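# Clip the front cover onto the base, place on conveyor

## Task

Press the front cover onto the base until it clicks into place, set the joined unit down on the conveyor belt, and release it so neither gripper is holding anything at the end.

## Robot and tools

Robot: two arms, left_arm and right_arm, each a six-joint arm ending in a two-finger parallel gripper with a wrist camera. Their mount points in the scene frame are left_arm (-0.025, +0.304, 0) m and right_arm (+0.040, -0.340, 0) m, each yawed slightly. The scene frame has its origin on the tabletop midway between the arms, +z up, +x pointing out across the table, and left_arm on the +y side. The arm names do not match left or right in any image.

Gripper axes: the fingers extend along the gripper's +z and close toward each other along its y. The reported end_effector_position sits between the finger pads, roughly 1 cm short of the tips. Joint ranges in rad: waist -2.618 to 3.054, shoulder 0 to 3.142, elbow 0 to 3.142, wrist pitch -1.571 to 1.571, wrist yaw -1.571 to 1.571, wrist roll -2.094 to 2.094.

execute_actions(actions): actions is a list of actions run one after another; an empty list just fetches state and images. Each action is a table of 1 to 15 rows; every row lasts one control step (1/30 s), and if fewer than 15 rows are given the final row repeats to fill 15 steps. A row is a single list of 14 numbers, each in [-1, 1], covering both arms even when only one moves: left_arm dx, dy, dz, rx, ry, rz, opening, then right_arm dx, dy, dz, rx, ry, rz, opening. The first six per arm are an offset, expressed in that gripper's own axes, from the gripper's measured pose at the beginning of the action (for a call's first action, the last pose reported in the scene). Every row counts from that same starting pose, not from the row before. Scale: 1.0 equals 0.6 m for dx, dy, dz and 180 degrees for the rotation vector rx, ry, rz. Opening is absolute, not an offset: +1 fully open (0.094 m), -1 closed.

Per control step the commanded pose is limited to 70 mm and 16 degrees away from the measured pose, so big offsets need several actions; after an action an arm only continues up to its last clipped pose. If position and orientation cannot both be met, position wins. Elbows stop just before straight.

move(target, speed, blocking): target is one 14-number row laid out as above, offsets in gripper axes from the pose shown in the latest result. Each gripper follows a straight line there; all arms finish together, taking 0.5 to 10 s (cut off at 10 s). speed is the path's top speed in m/s, 0.002 to 0.5, default 0.25; rotation is capped at twice that in rad/s. Openings are applied when the move begins. Paths do not avoid obstacles or the other arm, and grippers can lag, drift, or overshoot speed near full reach. Faster moves and targets set deeper past a contact press harder. blocking=false returns after 0.5 s while motion continues; you must then call wait or stop before sending new actions or moves. The result adds a move: line giving the ending (done, off_target, moving, held, fault) and limits (paced = pose clipped; held = some steps blocked, after which the arm may jump fast), plus each gripper's distance from its target. If only one arm is named, the other finished fine.

wait(seconds): 0 to 10 s, arms keep their last command; returns early if a running move ends. stop(): brakes a running move (needs stopping room; fingers keep moving). zoom_image(camera, region): camera is cam_high, cam_low, cam_left_wrist or cam_right_wrist; region [x0, y0, x1, y1] in image pixels from the top-left corner, at most 504 by 504. read_manual(section): only "licences", no motion. finished_scene(scene): give the current scene number; irreversible, so call it only once the unit sits on the belt and both grippers have let go.

Results: a state line left_arm: ... | right_arm: ... with each gripper's position in metres and quaternion wxyz in the scene frame (readings drift more at long reach). Hand target lines show where the controller is currently steering each gripper. grip_measured gives finger opening on the command scale; the last Joint positions entry is the opening in metres. A pose unreachable line means a clearance check altered or blocked that arm's command. FAULT or OVER-TEMPERATURE FAULT lines mean an arm stopped. Images arrive in order cam_high, cam_low, cam_left_wrist, cam_right_wrist, all 504x504; wrist cameras are fisheye. Calibration matrices (K, distortion, T_world_to_cam) are supplied and may be a little off.

Sagging: arms tend to settle a centimetre or more below the commanded pose, and repeated zero offsets let them sink further. To hold an arm still, send the offset back to its intended pose in the first call of a reply and zeros afterward, aiming higher if it still droops. Always send the desired opening.

Gripping: to hold a part, command an opening below grip_measured; about 0.03 lower holds firmly, less is gentler. Sensors can be off by about 1 mm. Pad force tops out near 50 to 62 N, lower on thin parts. Held parts may be tugged briefly, and loose items may be nudged.

Avoid: dropping or knocking anything off the table (task fails), letting the arms collide or push each other, slamming, and pressing very hard. Motors heat while loaded, even while you think: warnings at 75 °C, a 10 s stop of that arm at 90 °C, and at 100 °C the arm goes limp and falls. The simulation runs on while you compose replies, holding the last command.

Each tool is called after "Call:" as name([rows], argument=value, ...), one row to a line, values as JSON.

## Session

Call:
execute_actions(actions=[])

Scene clock: 0.00 s.
left_arm: end_effector_position=(+0.4208, +0.2066, +0.1142) grip_measured=+1.000 end_effector_quat_wxyz=(+0.124, +0.629, +0.685, +0.346) | right_arm: end_effector_position=(+0.2062, -0.2882, +0.1066) grip_measured=+1.000 end_effector_quat_wxyz=(+0.389, -0.319, +0.818, +0.278)
Joint positions: left_arm=[-0.345  1.853  1.344 -0.541 -0.572  1.213  0.094] | right_arm=[-0.566  1.043  0.501 -1.253 -0.981 -1.589  0.094]
Joint velocities: left_arm=[ 0.007 -0.002 -0.012 -0.007 -0.037 -0.051  0.   ] | right_arm=[ 0.002 -0.007 -0.002  0.051 -0.037 -0.051  0.   ]
Motor temperatures (°C, as the motors report them): left_arm=[23 24 25 23 25 22] | right_arm=[25 24 24 26 23 24]
Hand target (left_arm): +0.421, +0.207, +0.117; +0.127, +0.626, +0.687, +0.347
Hand target (right_arm): +0.208, -0.287, +0.111; +0.398, -0.318, +0.814, +0.280

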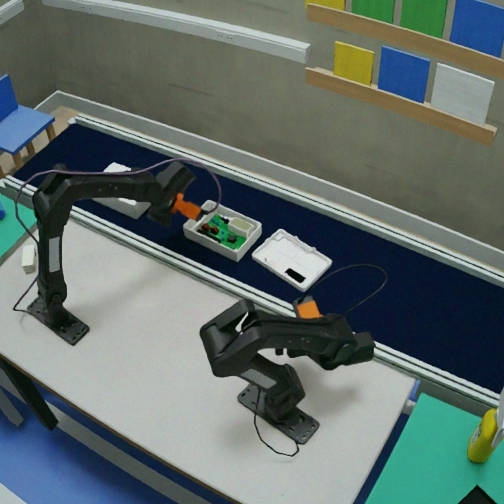

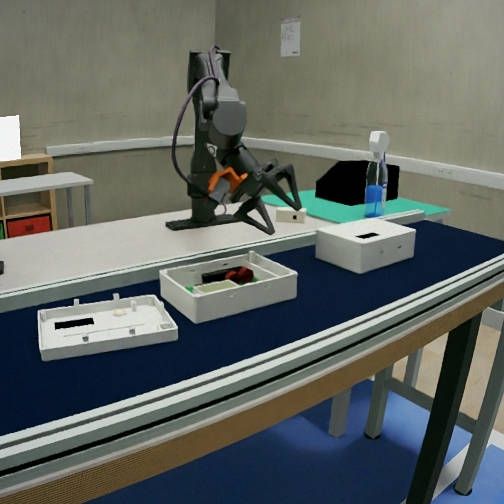

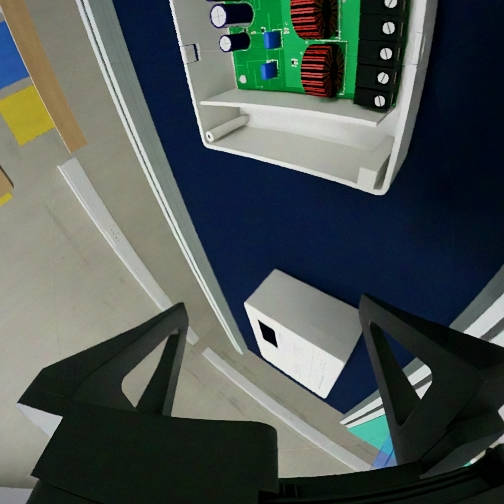

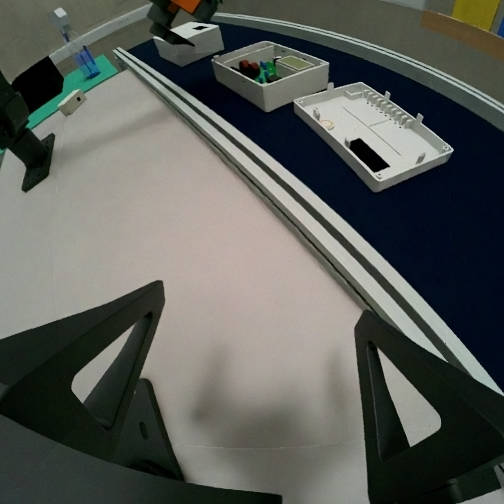

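Call:
zoom_image(camera="cam_high", region=[80, 150, 350, 310])

Call:
zoom_image(camera="cam_low", region=[20, 200, 430, 380])

Call:
zoom_image(camera="cam_right_wrist", region=[140, 10, 470, 200])

Region (80, 150, 350, 310) of cam_high's 504x504 image, scaled by 1.867, with more detail than that image has; it fills the top 299 rows of this view, and the rest is white.

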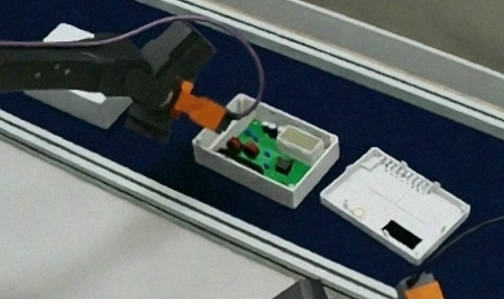

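Region (20, 200, 430, 380) of cam_low's 504x504 image, scaled by 1.229, with more detail than that image has; it fills the top 221 rows of this view, and the rest is white.

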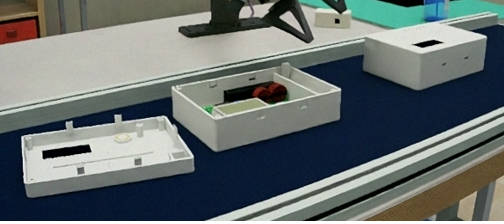

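Region (140, 10, 470, 200) of cam_right_wrist's 504x504 image, scaled by 1.527, with more detail than that image has; it fills the top 290 rows of this view, and the rest is white.

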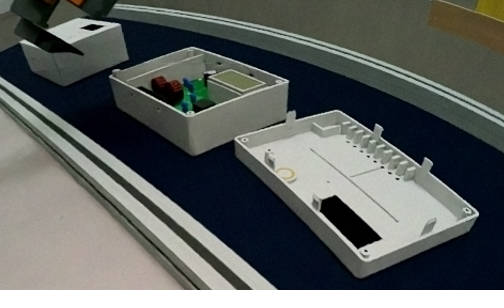

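Call:
move(target=[0,0,0,0,0,0,1, -0.3995,-0.0767,0.2233,-0.0534,0.3216,-0.2406,1], speed=0.3)

Scene clock: 5.37 s.
left_arm: end_effector_position=(+0.4208, +0.2066, +0.1142) grip_measured=+1.000 end_effector_quat_wxyz=(+0.124, +0.629, +0.685, +0.346) | right_arm: end_effector_position=(+0.4230, -0.1582, +0.2227) grip_measured=+1.000 end_effector_quat_wxyz=(-0.112, +0.695, -0.710, +0.029)
Joint positions: left_arm=[-0.345  1.853  1.344 -0.541 -0.572  1.213  0.094] | right_arm=[ 0.591  2.047  2.264 -1.557 -0.02  -1.115  0.094]
Joint velocities: left_arm=[-0.002 -0.012  0.007  0.11  -0.007  0.007  0.   ] | right_arm=[ 0.007  0.002 -0.007 -0.007  0.022 -0.051  0.   ]
Motor temperatures (°C, as the motors report them): left_arm=[23 25 25 24 25 22] | right_arm=[25 24 24 26 24 24]
Hand target (left_arm): +0.421, +0.207, +0.114; +0.124, +0.629, +0.685, +0.346
Hand target (right_arm): +0.423, -0.155, +0.224; -0.110, +0.702, -0.703, +0.031
Off the commanded pose (left_arm): 0.000 m, 0 deg.
Off the commanded pose (right_arm): 0.009 m, 13 deg.
joint sent to its limit (right arm) — the command would take joint 4 (wrist pitch) past its lower limit, so that joint was sent only as far as its limit.
move: off_target (right_arm)
camera_calibration (this result's frames):
cam_right_wrist: T_world_to_cam=[[0.982551, 0.0981689, 0.157978, -0.427169], [0.0235199, -0.908126, 0.418035, -0.213951], [0.184502, -0.407025, -0.894589, 0.155811], [0, 0, 0, 1]] pos_world=[0.396, -0.0889408, 0.29631]

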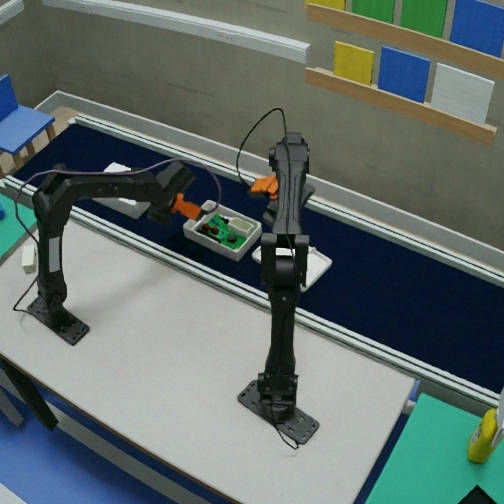

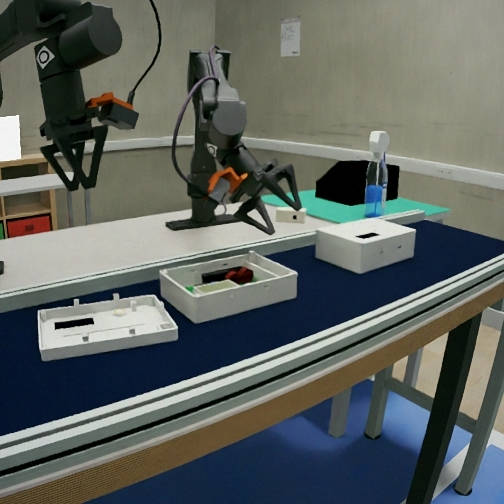

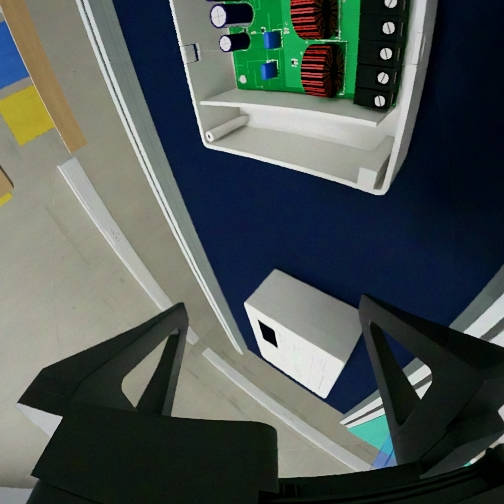

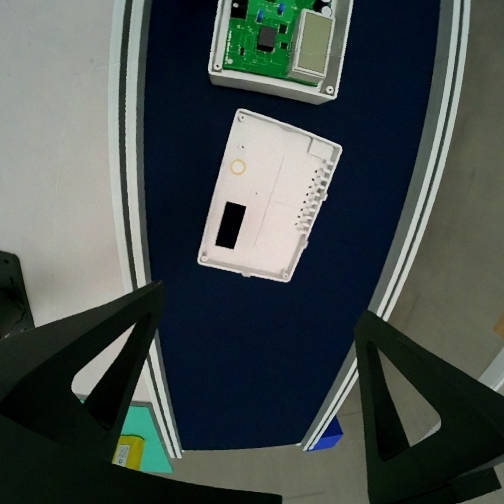

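Call:
zoom_image(camera="cam_right_wrist", region=[170, 0, 370, 300])

Region (170, 0, 370, 300) of cam_right_wrist's 504x504 image, scaled by 1.680, with more detail than that image has.

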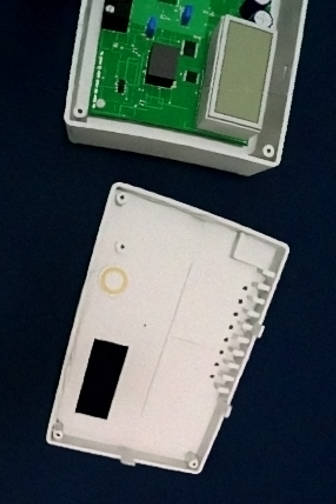

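Call:
move(target=[0,0,0,0,0,0,1, 0.0005,0.0843,0.2447,-0.0488,-0.0666,0.0665,-0.3], speed=0.25)

Scene clock: 9.90 s.
left_arm: end_effector_position=(+0.4208, +0.2066, +0.1142) grip_measured=+1.000 end_effector_quat_wxyz=(+0.124, +0.629, +0.685, +0.346) | right_arm: end_effector_position=(+0.4049, -0.1366, +0.0637) grip_measured=-0.298 end_effector_quat_wxyz=(-0.124, +0.631, -0.759, -0.099)
Joint positions: left_arm=[-0.345  1.853  1.344 -0.541 -0.572  1.213  0.094] | right_arm=[ 0.554  1.983  1.509 -0.914 -0.262 -0.967  0.033]
Joint velocities: left_arm=[ 0.002  0.002 -0.022 -0.051  0.007  0.095  0.   ] | right_arm=[ 0.002 -0.017 -0.007  0.037 -0.007 -0.095 -0.   ]
Motor temperatures (°C, as the motors report them): left_arm=[23 25 26 24 25 22] | right_arm=[25 25 25 26 24 24]
Hand target (left_arm): +0.421, +0.207, +0.114; +0.124, +0.629, +0.685, +0.346
Hand target (right_arm): +0.402, -0.138, +0.070; +0.135, -0.623, +0.762, +0.109
Off the commanded pose (left_arm): 0.000 m, 0 deg.
Off the commanded pose (right_arm): 0.007 m, 2 deg.
move: done
camera_calibration (this result's frames):
cam_right_wrist: T_world_to_cam=[[0.998808, -0.0484548, -0.00592165, -0.402556], [-0.0460595, -0.975643, 0.214476, -0.0955436], [-0.0161698, -0.213947, -0.976711, 0.138558], [0, 0, 0, 1]] pos_world=[0.399916, -0.0830781, 0.153439]

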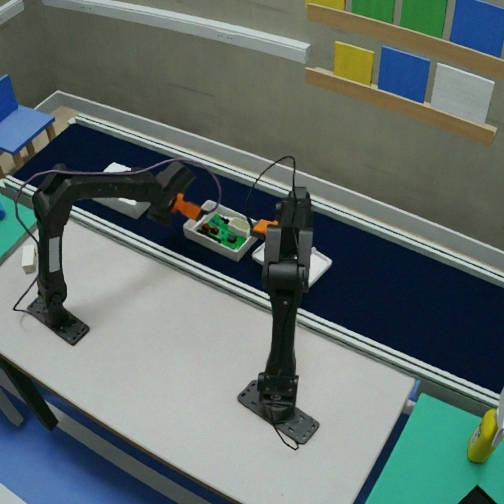

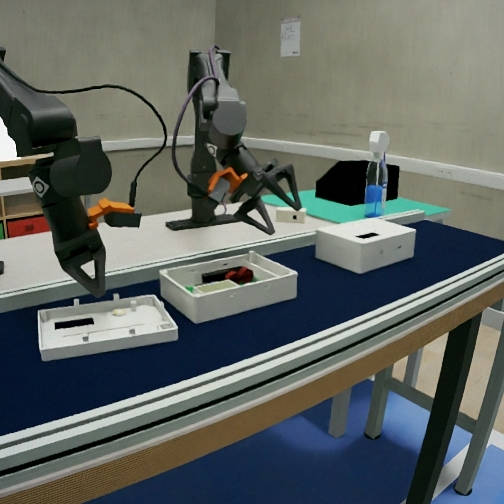

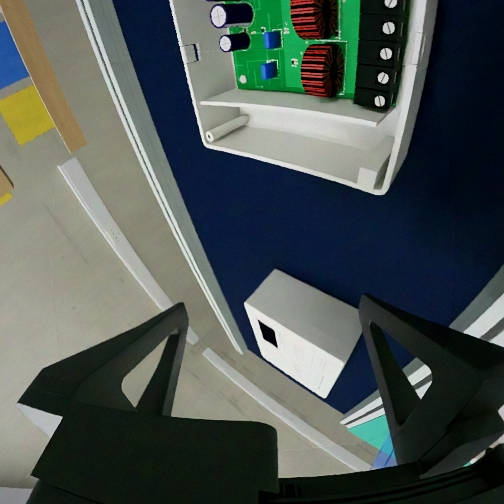

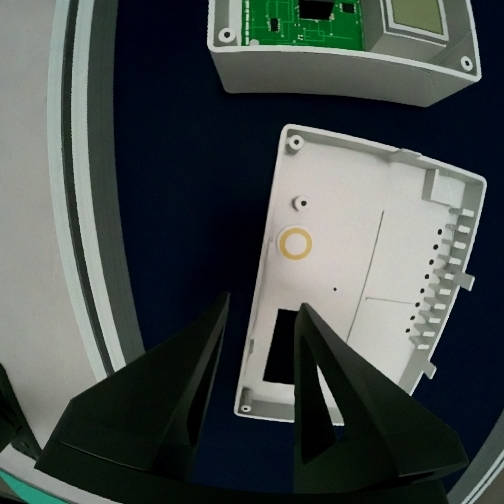

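Call:
move(target=[0,0,0,0,0,0,1, 0.0097,0.0072,0.0355,0,0,0,-0.3], speed=0.05)

Scene clock: 11.33 s.
left_arm: end_effector_position=(+0.4208, +0.2066, +0.1142) grip_measured=+1.000 end_effector_quat_wxyz=(+0.124, +0.629, +0.685, +0.346) | right_arm: end_effector_position=(+0.4062, -0.1366, +0.0510) grip_measured=-0.298 end_effector_quat_wxyz=(-0.133, +0.631, -0.758, -0.095)
Joint positions: left_arm=[-0.345  1.853  1.344 -0.541 -0.572  1.213  0.094] | right_arm=[ 0.554  1.983  1.454 -0.838 -0.259 -0.967  0.033]
Joint velocities: left_arm=[ 0.002  0.002 -0.002 -0.066  0.007 -0.051  0.   ] | right_arm=[-0.007 -0.012 -0.012  0.007  0.007 -0.037 -0.   ]
Motor temperatures (°C, as the motors report them): left_arm=[23 25 26 24 25 22] | right_arm=[25 25 25 26 24 24]
Hand target (left_arm): +0.421, +0.207, +0.114; +0.124, +0.629, +0.685, +0.346
Hand target (right_arm): +0.401, -0.135, +0.042; +0.123, -0.631, +0.759, +0.099
Off the commanded pose (left_arm): 0.000 m, 0 deg.
Off the commanded pose (right_arm): 0.011 m, 1 deg.
move: off_target (right_arm)
camera_calibration (this result's frames):
cam_right_wrist: T_world_to_cam=[[0.998672, -0.0497109, 0.0135633, -0.405109], [-0.0514461, -0.97676, 0.20807, -0.0903139], [0.00290471, -0.208491, -0.97802, 0.119222], [0, 0, 0, 1]] pos_world=[0.399578, -0.0834966, 0.140888]

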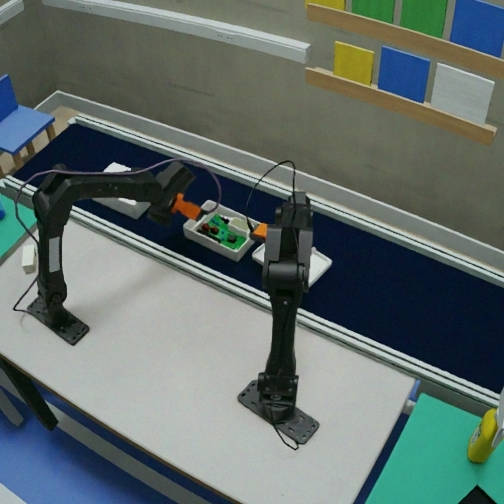

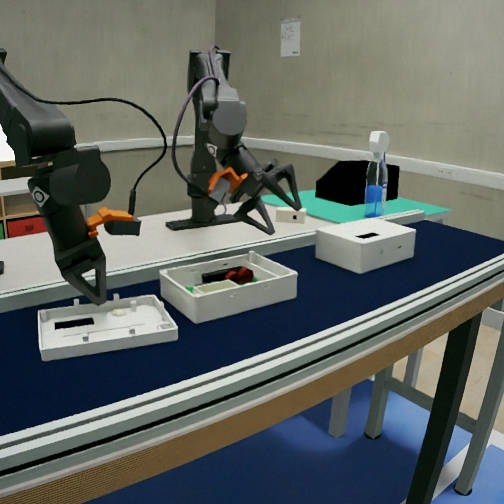

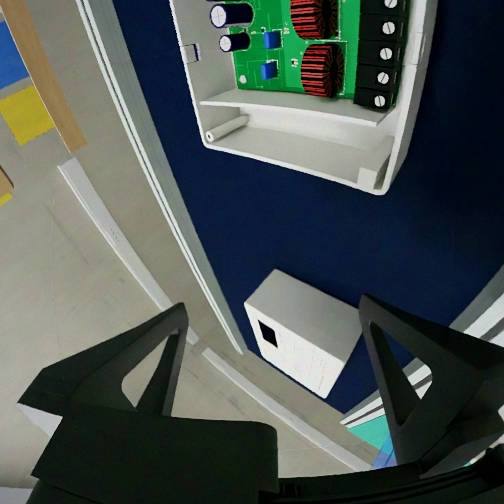

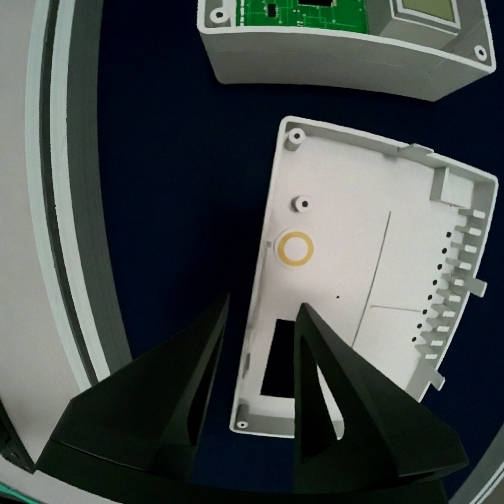

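Call:
move(target=[0,0,0,0,0,0,1, 0.0128,0.013,0.031,0,0,0,-0.3], speed=0.05)

Scene clock: 12.43 s.
left_arm: end_effector_position=(+0.4208, +0.2066, +0.1142) grip_measured=+1.000 end_effector_quat_wxyz=(+0.124, +0.629, +0.685, +0.346) | right_arm: end_effector_position=(+0.4037, -0.1381, +0.0356) grip_measured=-0.298 end_effector_quat_wxyz=(-0.137, +0.631, -0.758, -0.092)
Joint positions: left_arm=[-0.345  1.853  1.344 -0.541 -0.572  1.213  0.094] | right_arm=[ 0.554  1.983  1.388 -0.762 -0.257 -0.967  0.033]
Joint velocities: left_arm=[-0.012 -0.002 -0.002 -0.037 -0.037 -0.037  0.   ] | right_arm=[-0.012  0.007 -0.002 -0.051 -0.007  0.007 -0.001]
Motor temperatures (°C, as the motors report them): left_arm=[23 25 26 24 25 22] | right_arm=[25 25 25 26 24 24]
Hand target (left_arm): +0.421, +0.207, +0.114; +0.124, +0.629, +0.685, +0.346
Hand target (right_arm): +0.399, -0.136, +0.031; +0.133, -0.631, +0.758, +0.095
Off the commanded pose (left_arm): 0.000 m, 0 deg.
Off the commanded pose (right_arm): 0.007 m, 1 deg.
move: done
camera_calibration (this result's frames):
cam_right_wrist: T_world_to_cam=[[0.998463, -0.0502856, 0.0232933, -0.402746], [-0.0540175, -0.976993, 0.206318, -0.087706], [0.0123825, -0.207259, -0.978208, 0.100164], [0, 0, 0, 1]] pos_world=[0.396149, -0.0851806, 0.125457]

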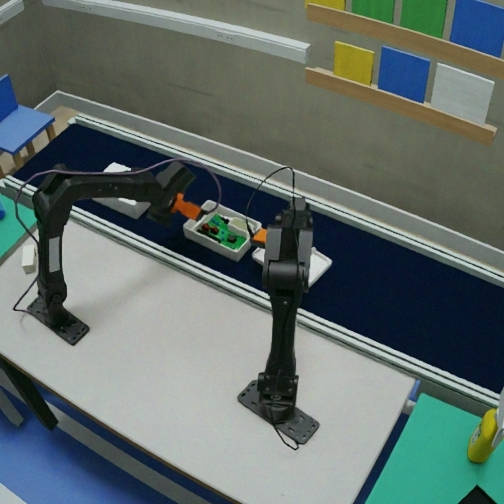

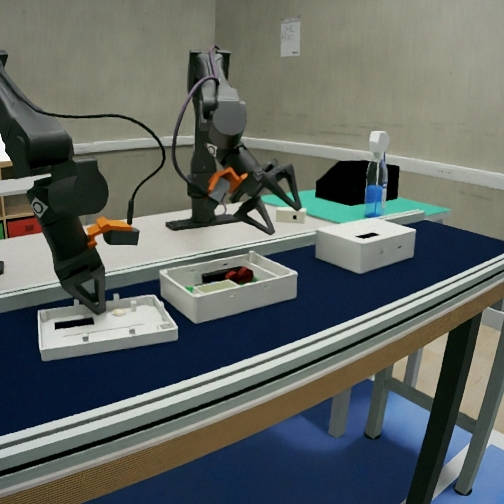

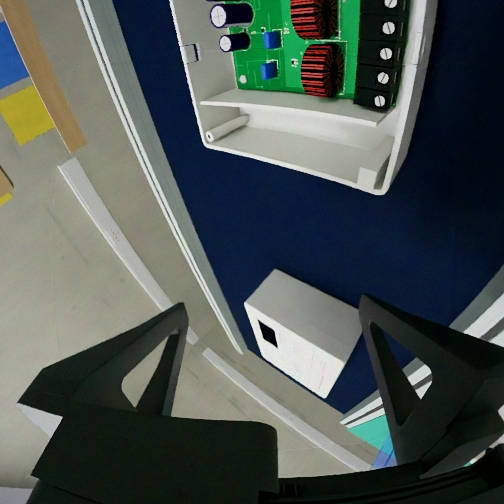

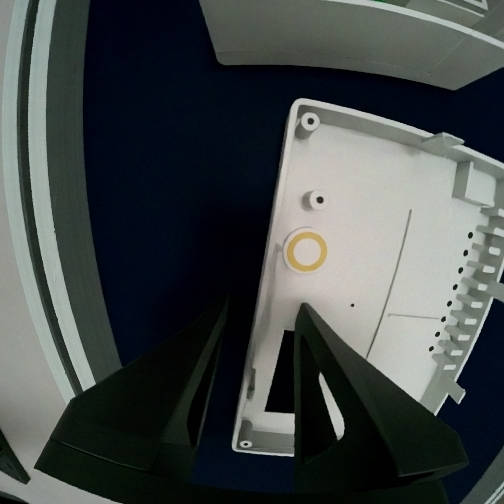

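Call:
zoom_image(camera="cam_low", region=[20, 250, 200, 370])

Region (20, 250, 200, 370) of cam_low's 504x504 image, scaled by 2.800, with more detail than that image has.

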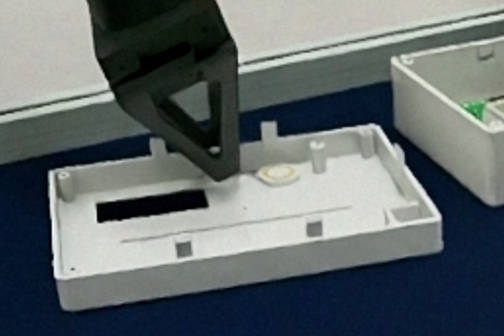

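Call:
move(target=[0,0,0,0,0,0,1, 0.006,0.004,0.019,0,0,0,-0.3], speed=0.03)

Call:
zoom_image(camera="cam_low", region=[20, 250, 200, 370])

Scene clock: 13.50 s.
left_arm: end_effector_position=(+0.4208, +0.2066, +0.1142) grip_measured=+1.000 end_effector_quat_wxyz=(+0.124, +0.629, +0.685, +0.346) | right_arm: end_effector_position=(+0.4064, -0.1373, +0.0326) grip_measured=-0.298 end_effector_quat_wxyz=(-0.145, +0.632, -0.756, -0.089)
Joint positions: left_arm=[-0.345  1.853  1.344 -0.541 -0.572  1.213  0.094] | right_arm=[ 0.554  1.983  1.371 -0.727 -0.255 -0.967  0.033]
Joint velocities: left_arm=[-0.002 -0.012 -0.032 -0.007 -0.007 -0.11   0.   ] | right_arm=[-0.012  0.002  0.007 -0.037 -0.051 -0.022 -0.001]
Motor temperatures (°C, as the motors report them): left_arm=[23 25 26 24 25 22] | right_arm=[25 25 25 26 24 24]
Hand target (left_arm): +0.421, +0.207, +0.114; +0.124, +0.629, +0.685, +0.346
Hand target (right_arm): +0.402, -0.137, +0.024; +0.137, -0.631, +0.758, +0.092
Off the commanded pose (left_arm): 0.000 m, 0 deg.
Off the commanded pose (right_arm): 0.010 m, 1 deg.
move: done
camera_calibration (this result's frames):
cam_right_wrist: T_world_to_cam=[[0.997879, -0.0508758, 0.0406053, -0.405829], [-0.058008, -0.978054, 0.200113, -0.0844738], [0.0295333, -0.202044, -0.978931, 0.0911556], [0, 0, 0, 1]] pos_world=[0.397376, -0.0848494, 0.122618]

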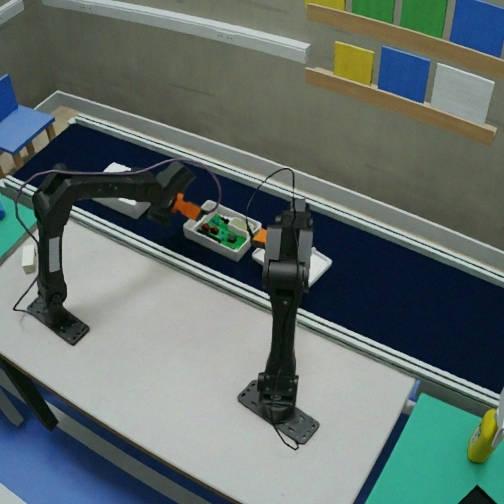

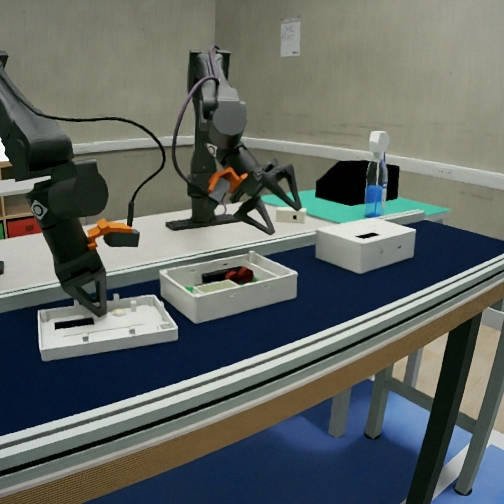

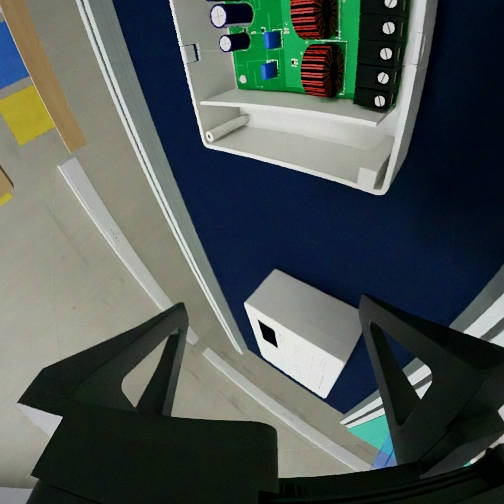

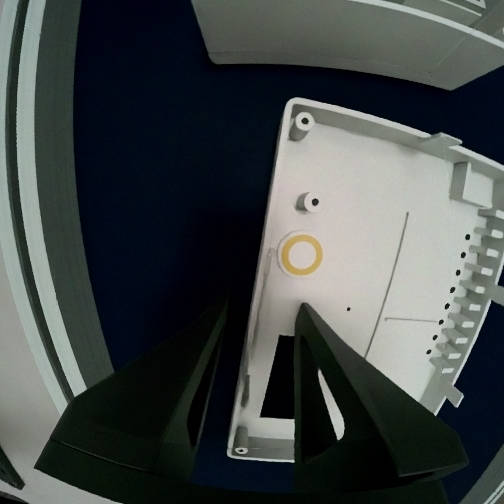

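Region (20, 250, 200, 370) of cam_low's 504x504 image, scaled by 2.800, with more detail than that image has.

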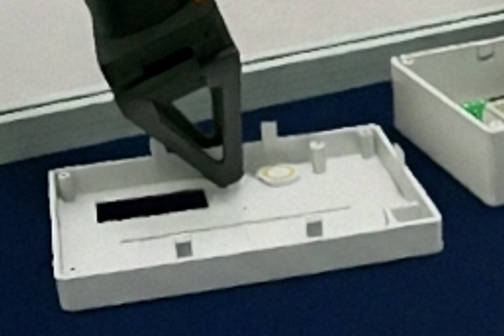

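Call:
move(target=[0,0,0,0,0,0,1, 0.011,0.010,0.028,0,0,0,-0.3], speed=0.03)

Call:
zoom_image(camera="cam_low", region=[20, 250, 200, 370])

Scene clock: 14.60 s.
left_arm: end_effector_position=(+0.4208, +0.2066, +0.1142) grip_measured=+1.000 end_effector_quat_wxyz=(+0.124, +0.629, +0.685, +0.346) | right_arm: end_effector_position=(+0.4151, -0.1338, +0.0297) grip_measured=-0.298 end_effector_quat_wxyz=(-0.169, +0.632, -0.752, -0.081)
Joint positions: left_arm=[-0.345  1.853  1.344 -0.541 -0.572  1.213  0.094] | right_arm=[ 0.554  1.983  1.346 -0.652 -0.254 -0.967  0.033]
Joint velocities: left_arm=[-0.012  0.007 -0.017 -0.007  0.022 -0.037  0.   ] | right_arm=[-0.012 -0.012 -0.012  0.007 -0.007  0.007  0.001]
Motor temperatures (°C, as the motors report them): left_arm=[23 26 26 24 25 22] | right_arm=[25 26 25 26 24 24]
Hand target (left_arm): +0.421, +0.207, +0.114; +0.124, +0.629, +0.685, +0.346
Hand target (right_arm): +0.401, -0.137, +0.015; +0.145, -0.632, +0.756, +0.089
Off the commanded pose (left_arm): 0.000 m, 0 deg.
Off the commanded pose (right_arm): 0.021 m, 3 deg.
move: off_target (right_arm)
camera_calibration (this result's frames):
cam_right_wrist: T_world_to_cam=[[0.994934, -0.0522437, 0.0858893, -0.41452], [-0.0669949, -0.981564, 0.179009, -0.0760979], [0.0749537, -0.183856, -0.980091, 0.0724238], [0, 0, 0, 1]] pos_world=[0.401893, -0.0830354, 0.120207]

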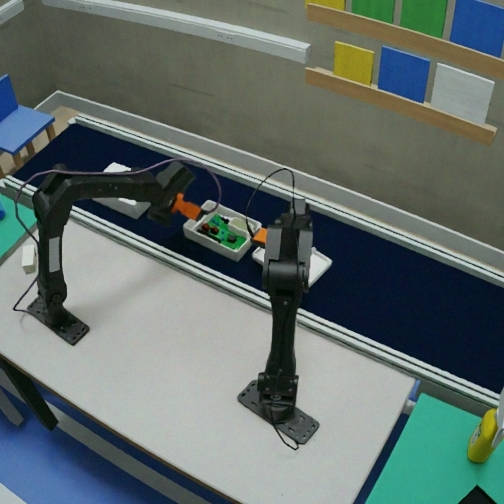

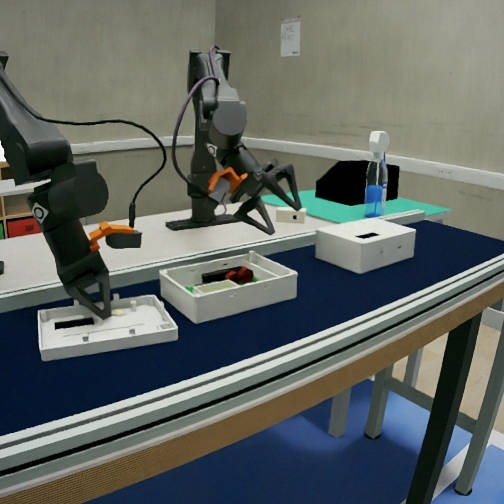

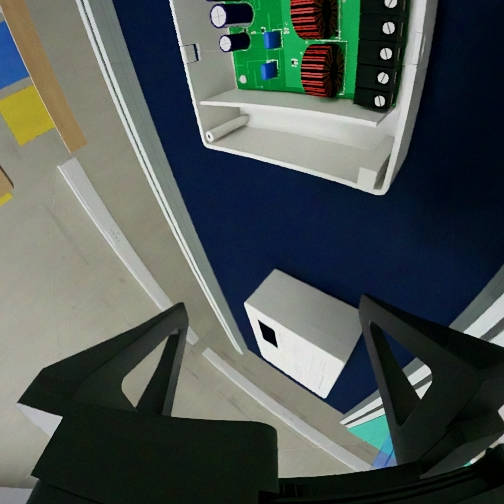

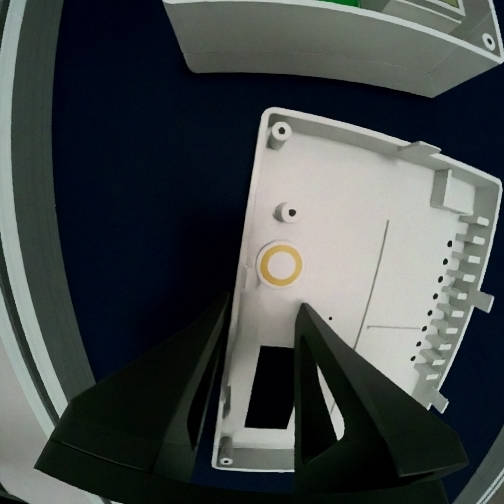

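Region (20, 250, 200, 370) of cam_low's 504x504 image, scaled by 2.800, with more detail than that image has.

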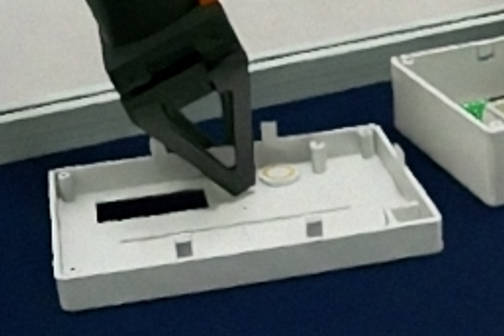

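Call:
move(target=[0,0,0,0,0,0,1, 0,0.022,-0.005,-0.0315,0,0,-0.5], speed=0.04)

Call:
move(target=[0,0,0,0,0,0,1, 0,0,0,0,0,0,-1], speed=0.04)

Scene clock: 16.37 s.
left_arm: end_effector_position=(+0.4208, +0.2066, +0.1142) grip_measured=+1.000 end_effector_quat_wxyz=(+0.124, +0.629, +0.685, +0.346) | right_arm: end_effector_position=(+0.4021, -0.1334, +0.0314) grip_measured=-0.498 end_effector_quat_wxyz=(-0.144, +0.640, -0.748, -0.104)
Joint positions: left_arm=[-0.345  1.853  1.344 -0.541 -0.572  1.213  0.094] | right_arm=[ 0.554  1.99   1.373 -0.737 -0.286 -0.988  0.024]
Joint velocities: left_arm=[-0.012 -0.007 -0.012 -0.007  0.037  0.007  0.   ] | right_arm=[ 0.017 -0.002 -0.027 -0.022  0.007 -0.037 -0.   ]
Motor temperatures (°C, as the motors report them): left_arm=[23 26 26 25 25 22] | right_arm=[25 26 25 26 24 24]
Hand target (left_arm): +0.421, +0.207, +0.114; +0.124, +0.629, +0.685, +0.346
Hand target (right_arm): +0.402, -0.132, +0.031; +0.138, -0.640, +0.747, +0.118
Off the commanded pose (left_arm): 0.000 m, 0 deg.
Off the commanded pose (right_arm): 0.001 m, 2 deg.
move: done
camera_calibration (this result's frames):
cam_right_wrist: T_world_to_cam=[[0.999455, -0.0242448, 0.0223888, -0.397784], [-0.0279016, -0.983095, 0.180959, -0.0927951], [0.017623, -0.181485, -0.983236, 0.098553], [0, 0, 0, 1]] pos_world=[0.393242, -0.0829846, 0.122599]

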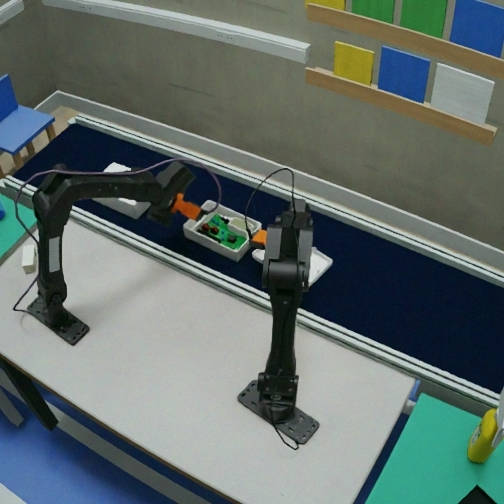

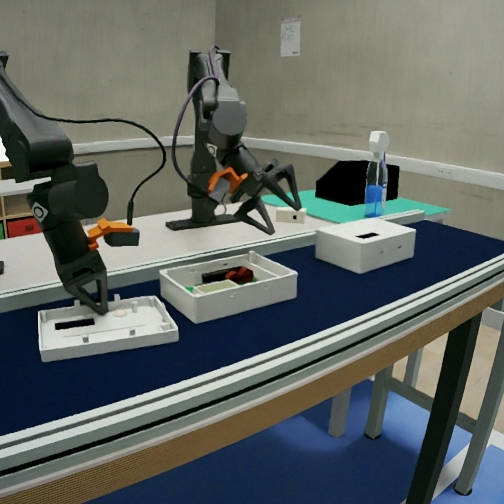

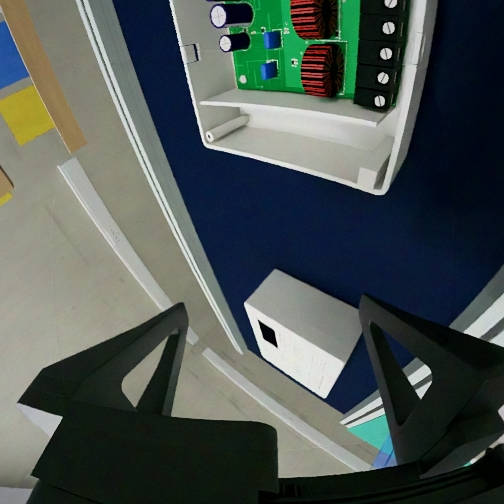

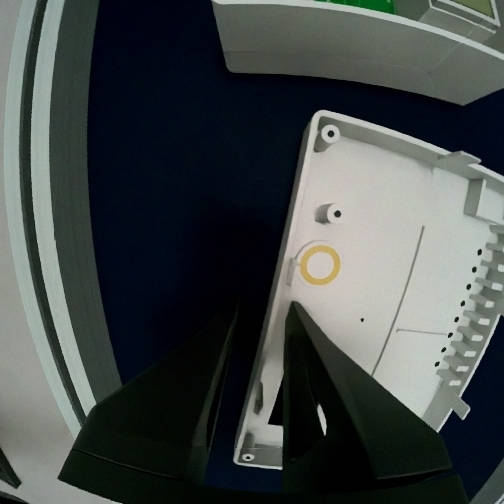

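Scene clock: 16.87 s.
left_arm: end_effector_position=(+0.4208, +0.2066, +0.1142) grip_measured=+1.000 end_effector_quat_wxyz=(+0.124, +0.629, +0.685, +0.346) | right_arm: end_effector_position=(+0.4026, -0.1335, +0.0313) grip_measured=-0.958 end_effector_quat_wxyz=(-0.144, +0.640, -0.748, -0.103)
Joint positions: left_arm=[-0.345  1.853  1.344 -0.541 -0.572  1.213  0.094] | right_arm=[ 0.554  1.99   1.373 -0.735 -0.284 -0.989  0.002]
Joint velocities: left_arm=[ 0.012 -0.012 -0.007  0.037 -0.022 -0.037  0.   ] | right_arm=[ 0.012 -0.007 -0.007  0.037  0.095 -0.022 -0.001]
Motor temperatures (°C, as the motors report them): left_arm=[23 26 26 25 25 22] | right_arm=[25 26 25 26 24 24]
Hand target (left_arm): +0.421, +0.207, +0.114; +0.124, +0.629, +0.685, +0.346
Hand target (right_arm): +0.402, -0.133, +0.031; +0.144, -0.640, +0.748, +0.104
Off the commanded pose (left_arm): 0.000 m, 0 deg.
Off the commanded pose (right_arm): 0.001 m, 0 deg.
move: done
camera_calibration (this result's frames):
cam_right_wrist: T_world_to_cam=[[0.999401, -0.0242726, 0.0246708, -0.398318], [-0.0283651, -0.982882, 0.182038, -0.09275], [0.0198299, -0.182629, -0.982982, 0.0974537], [0, 0, 0, 1]] pos_world=[0.393516, -0.0830326, 0.122506]

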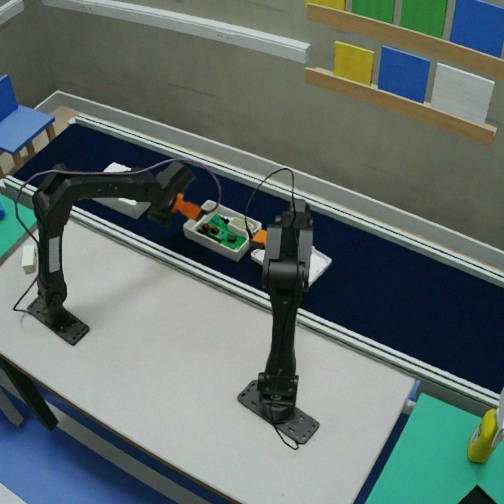

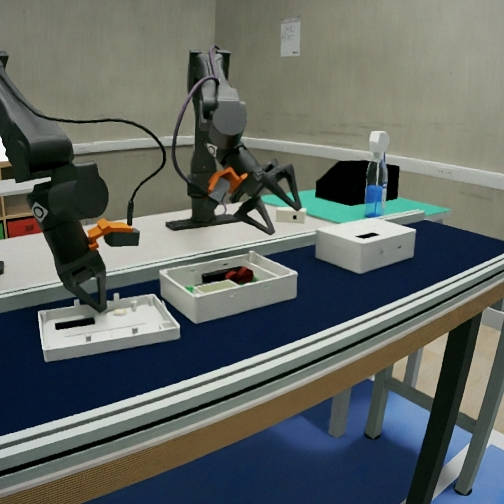

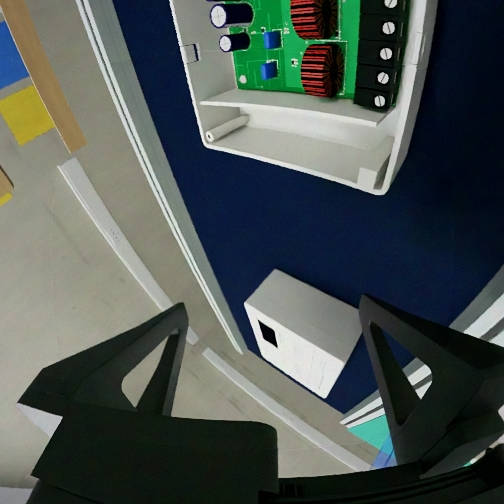

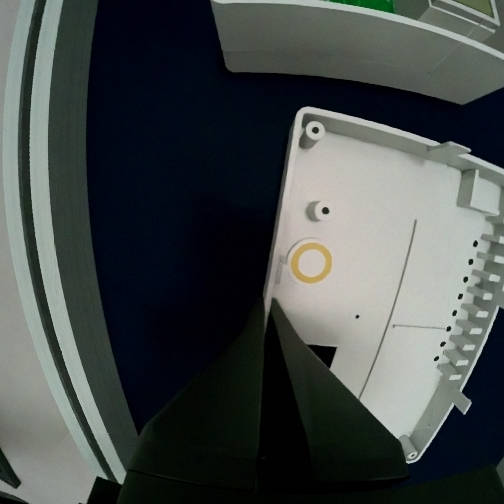

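Call:
move(target=[0.177,0.015,-0.105,0,0,0,1, -0.049,-0.004,-0.133,0,0,0,-1], speed=0.1)

Scene clock: 19.47 s.
left_arm: end_effector_position=(+0.3779, +0.2830, +0.1982) grip_measured=+1.000 end_effector_quat_wxyz=(+0.129, +0.626, +0.682, +0.355) | right_arm: end_effector_position=(+0.3958, -0.1362, +0.1003) grip_measured=-0.957 end_effector_quat_wxyz=(-0.125, +0.641, -0.750, -0.109)
Joint positions: left_arm=[-0.18   1.532  1.293 -0.708 -0.494  1.382  0.094] | right_arm=[ 0.555  1.935  1.586 -1.045 -0.283 -0.993  0.002]
Joint velocities: left_arm=[ 0.012 -0.007  0.007 -0.007  0.007  0.007  0.   ] | right_arm=[-0.032 -0.002  0.007  0.007  0.11  -0.022  0.   ]
Motor temperatures (°C, as the motors report them): left_arm=[23 26 26 25 25 22] | right_arm=[25 26 25 26 24 24]
Hand target (left_arm): +0.372, +0.286, +0.197; +0.125, +0.629, +0.684, +0.347
Hand target (right_arm): +0.403, -0.135, +0.116; +0.144, -0.640, +0.748, +0.103
Off the commanded pose (left_arm): 0.009 m, 1 deg.
Off the commanded pose (right_arm): 0.018 m, 2 deg.
move: off_target (right_arm)
camera_calibration (this result's frames):
cam_left_wrist: T_world_to_cam=[[-0.74983, 0.116134, -0.651359, 0.384665], [-0.404743, 0.698268, 0.590429, -0.126083], [0.523391, 0.706354, -0.476577, -0.187663], [0, 0, 0, 1]] pos_world=[0.335623, 0.175923, 0.235562]
cam_right_wrist: T_world_to_cam=[[0.99974, -0.0192433, -0.0122066, -0.388981], [-0.0164168, -0.979684, 0.199874, -0.114192], [-0.0158048, -0.199622, -0.979746, 0.176301], [0, 0, 0, 1]] pos_world=[0.389792, -0.0841642, 0.190806]

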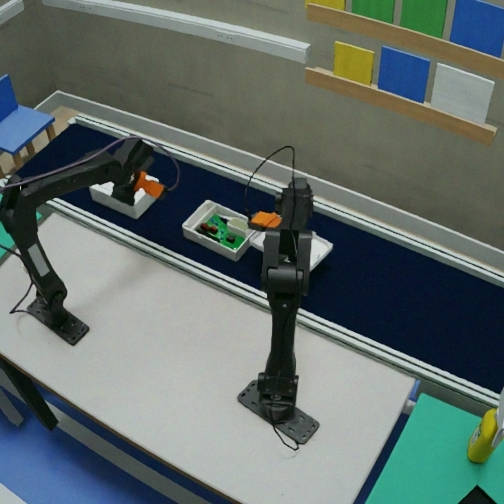

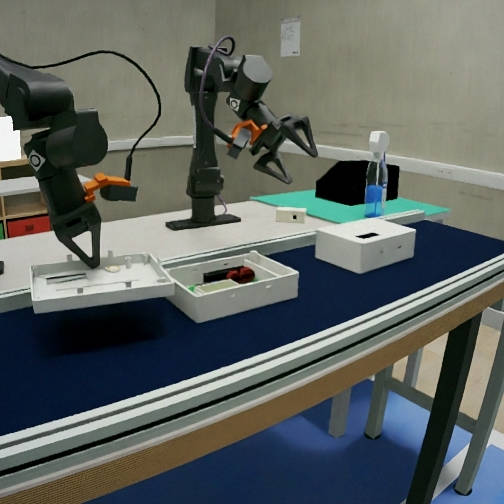

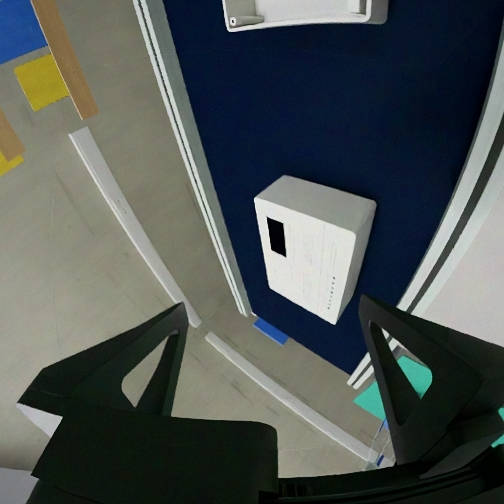

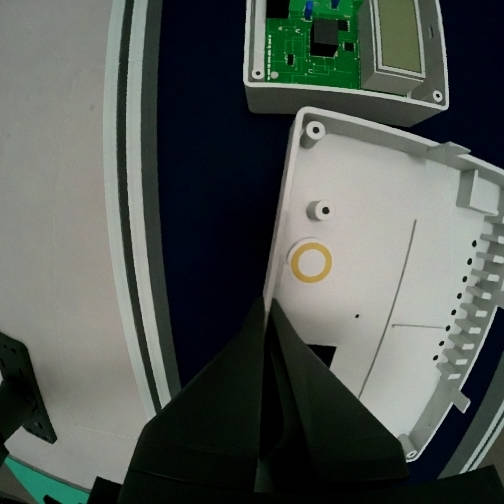

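Call:
move(target=[0,0,0,0,0,0,1, -0.264,0.0427,0.0738,0,0,0,-1], speed=0.12)

Scene clock: 22.00 s.
left_arm: end_effector_position=(+0.3779, +0.2830, +0.1982) grip_measured=+1.000 end_effector_quat_wxyz=(+0.129, +0.626, +0.682, +0.355) | right_arm: end_effector_position=(+0.3942, +0.0259, +0.1044) grip_measured=-0.957 end_effector_quat_wxyz=(-0.118, +0.642, -0.749, -0.111)
Joint positions: left_arm=[-0.18   1.532  1.293 -0.708 -0.494  1.382  0.094] | right_arm=[ 0.883  2.313  2.185 -1.199 -0.217 -0.666  0.002]
Joint velocities: left_arm=[ 0.002  0.002 -0.022  0.037 -0.022  0.007  0.   ] | right_arm=[-0.027 -0.002 -0.027 -0.022  0.007 -0.022 -0.   ]
Motor temperatures (°C, as the motors report them): left_arm=[23 26 26 25 25 22] | right_arm=[25 27 25 26 24 24]
Hand target (left_arm): +0.378, +0.283, +0.198; +0.129, +0.626, +0.682, +0.355
Hand target (right_arm): +0.397, +0.030, +0.112; +0.127, -0.640, +0.749, +0.111
Off the commanded pose (left_arm): 0.000 m, 0 deg.
Off the commanded pose (right_arm): 0.007 m, 1 deg.
move: done
camera_calibration (this result's frames):
cam_left_wrist: T_world_to_cam=[[-0.74983, 0.116134, -0.651359, 0.384665], [-0.404743, 0.698268, 0.590429, -0.126083], [0.523391, 0.706354, -0.476577, -0.187663], [0, 0, 0, 1]] pos_world=[0.335623, 0.175923, 0.235562]
cam_right_wrist: T_world_to_cam=[[0.999563, -0.0150477, -0.0254595, -0.382888], [-0.0094903, -0.978554, 0.20577, 0.0403771], [-0.0280098, -0.205438, -0.978269, 0.21748], [0, 0, 0, 1]] pos_world=[0.389195, 0.0784285, 0.194698]

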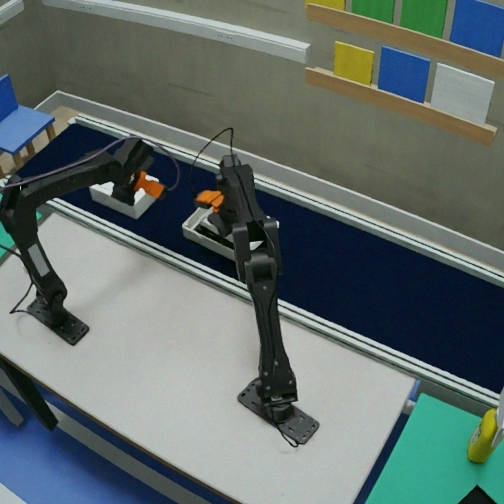

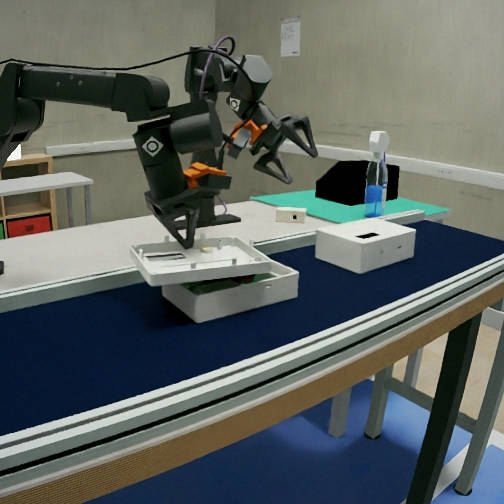

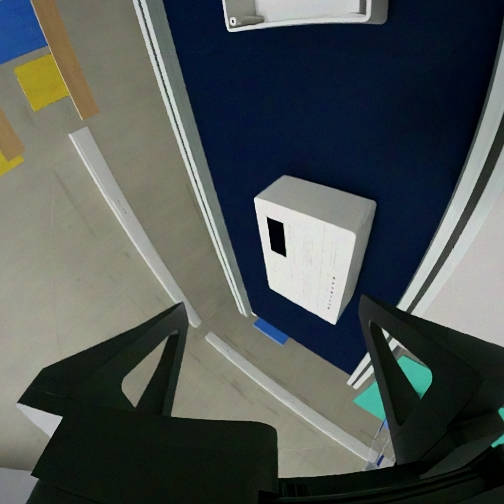

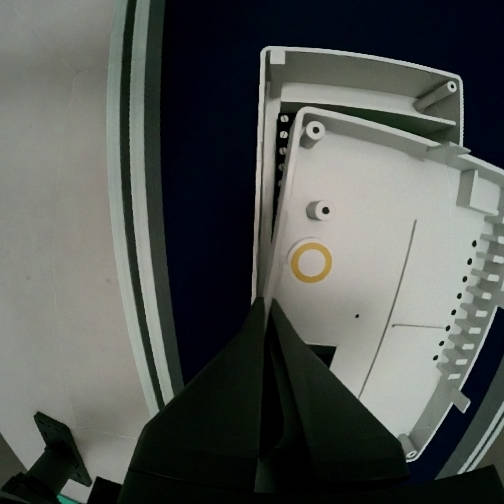

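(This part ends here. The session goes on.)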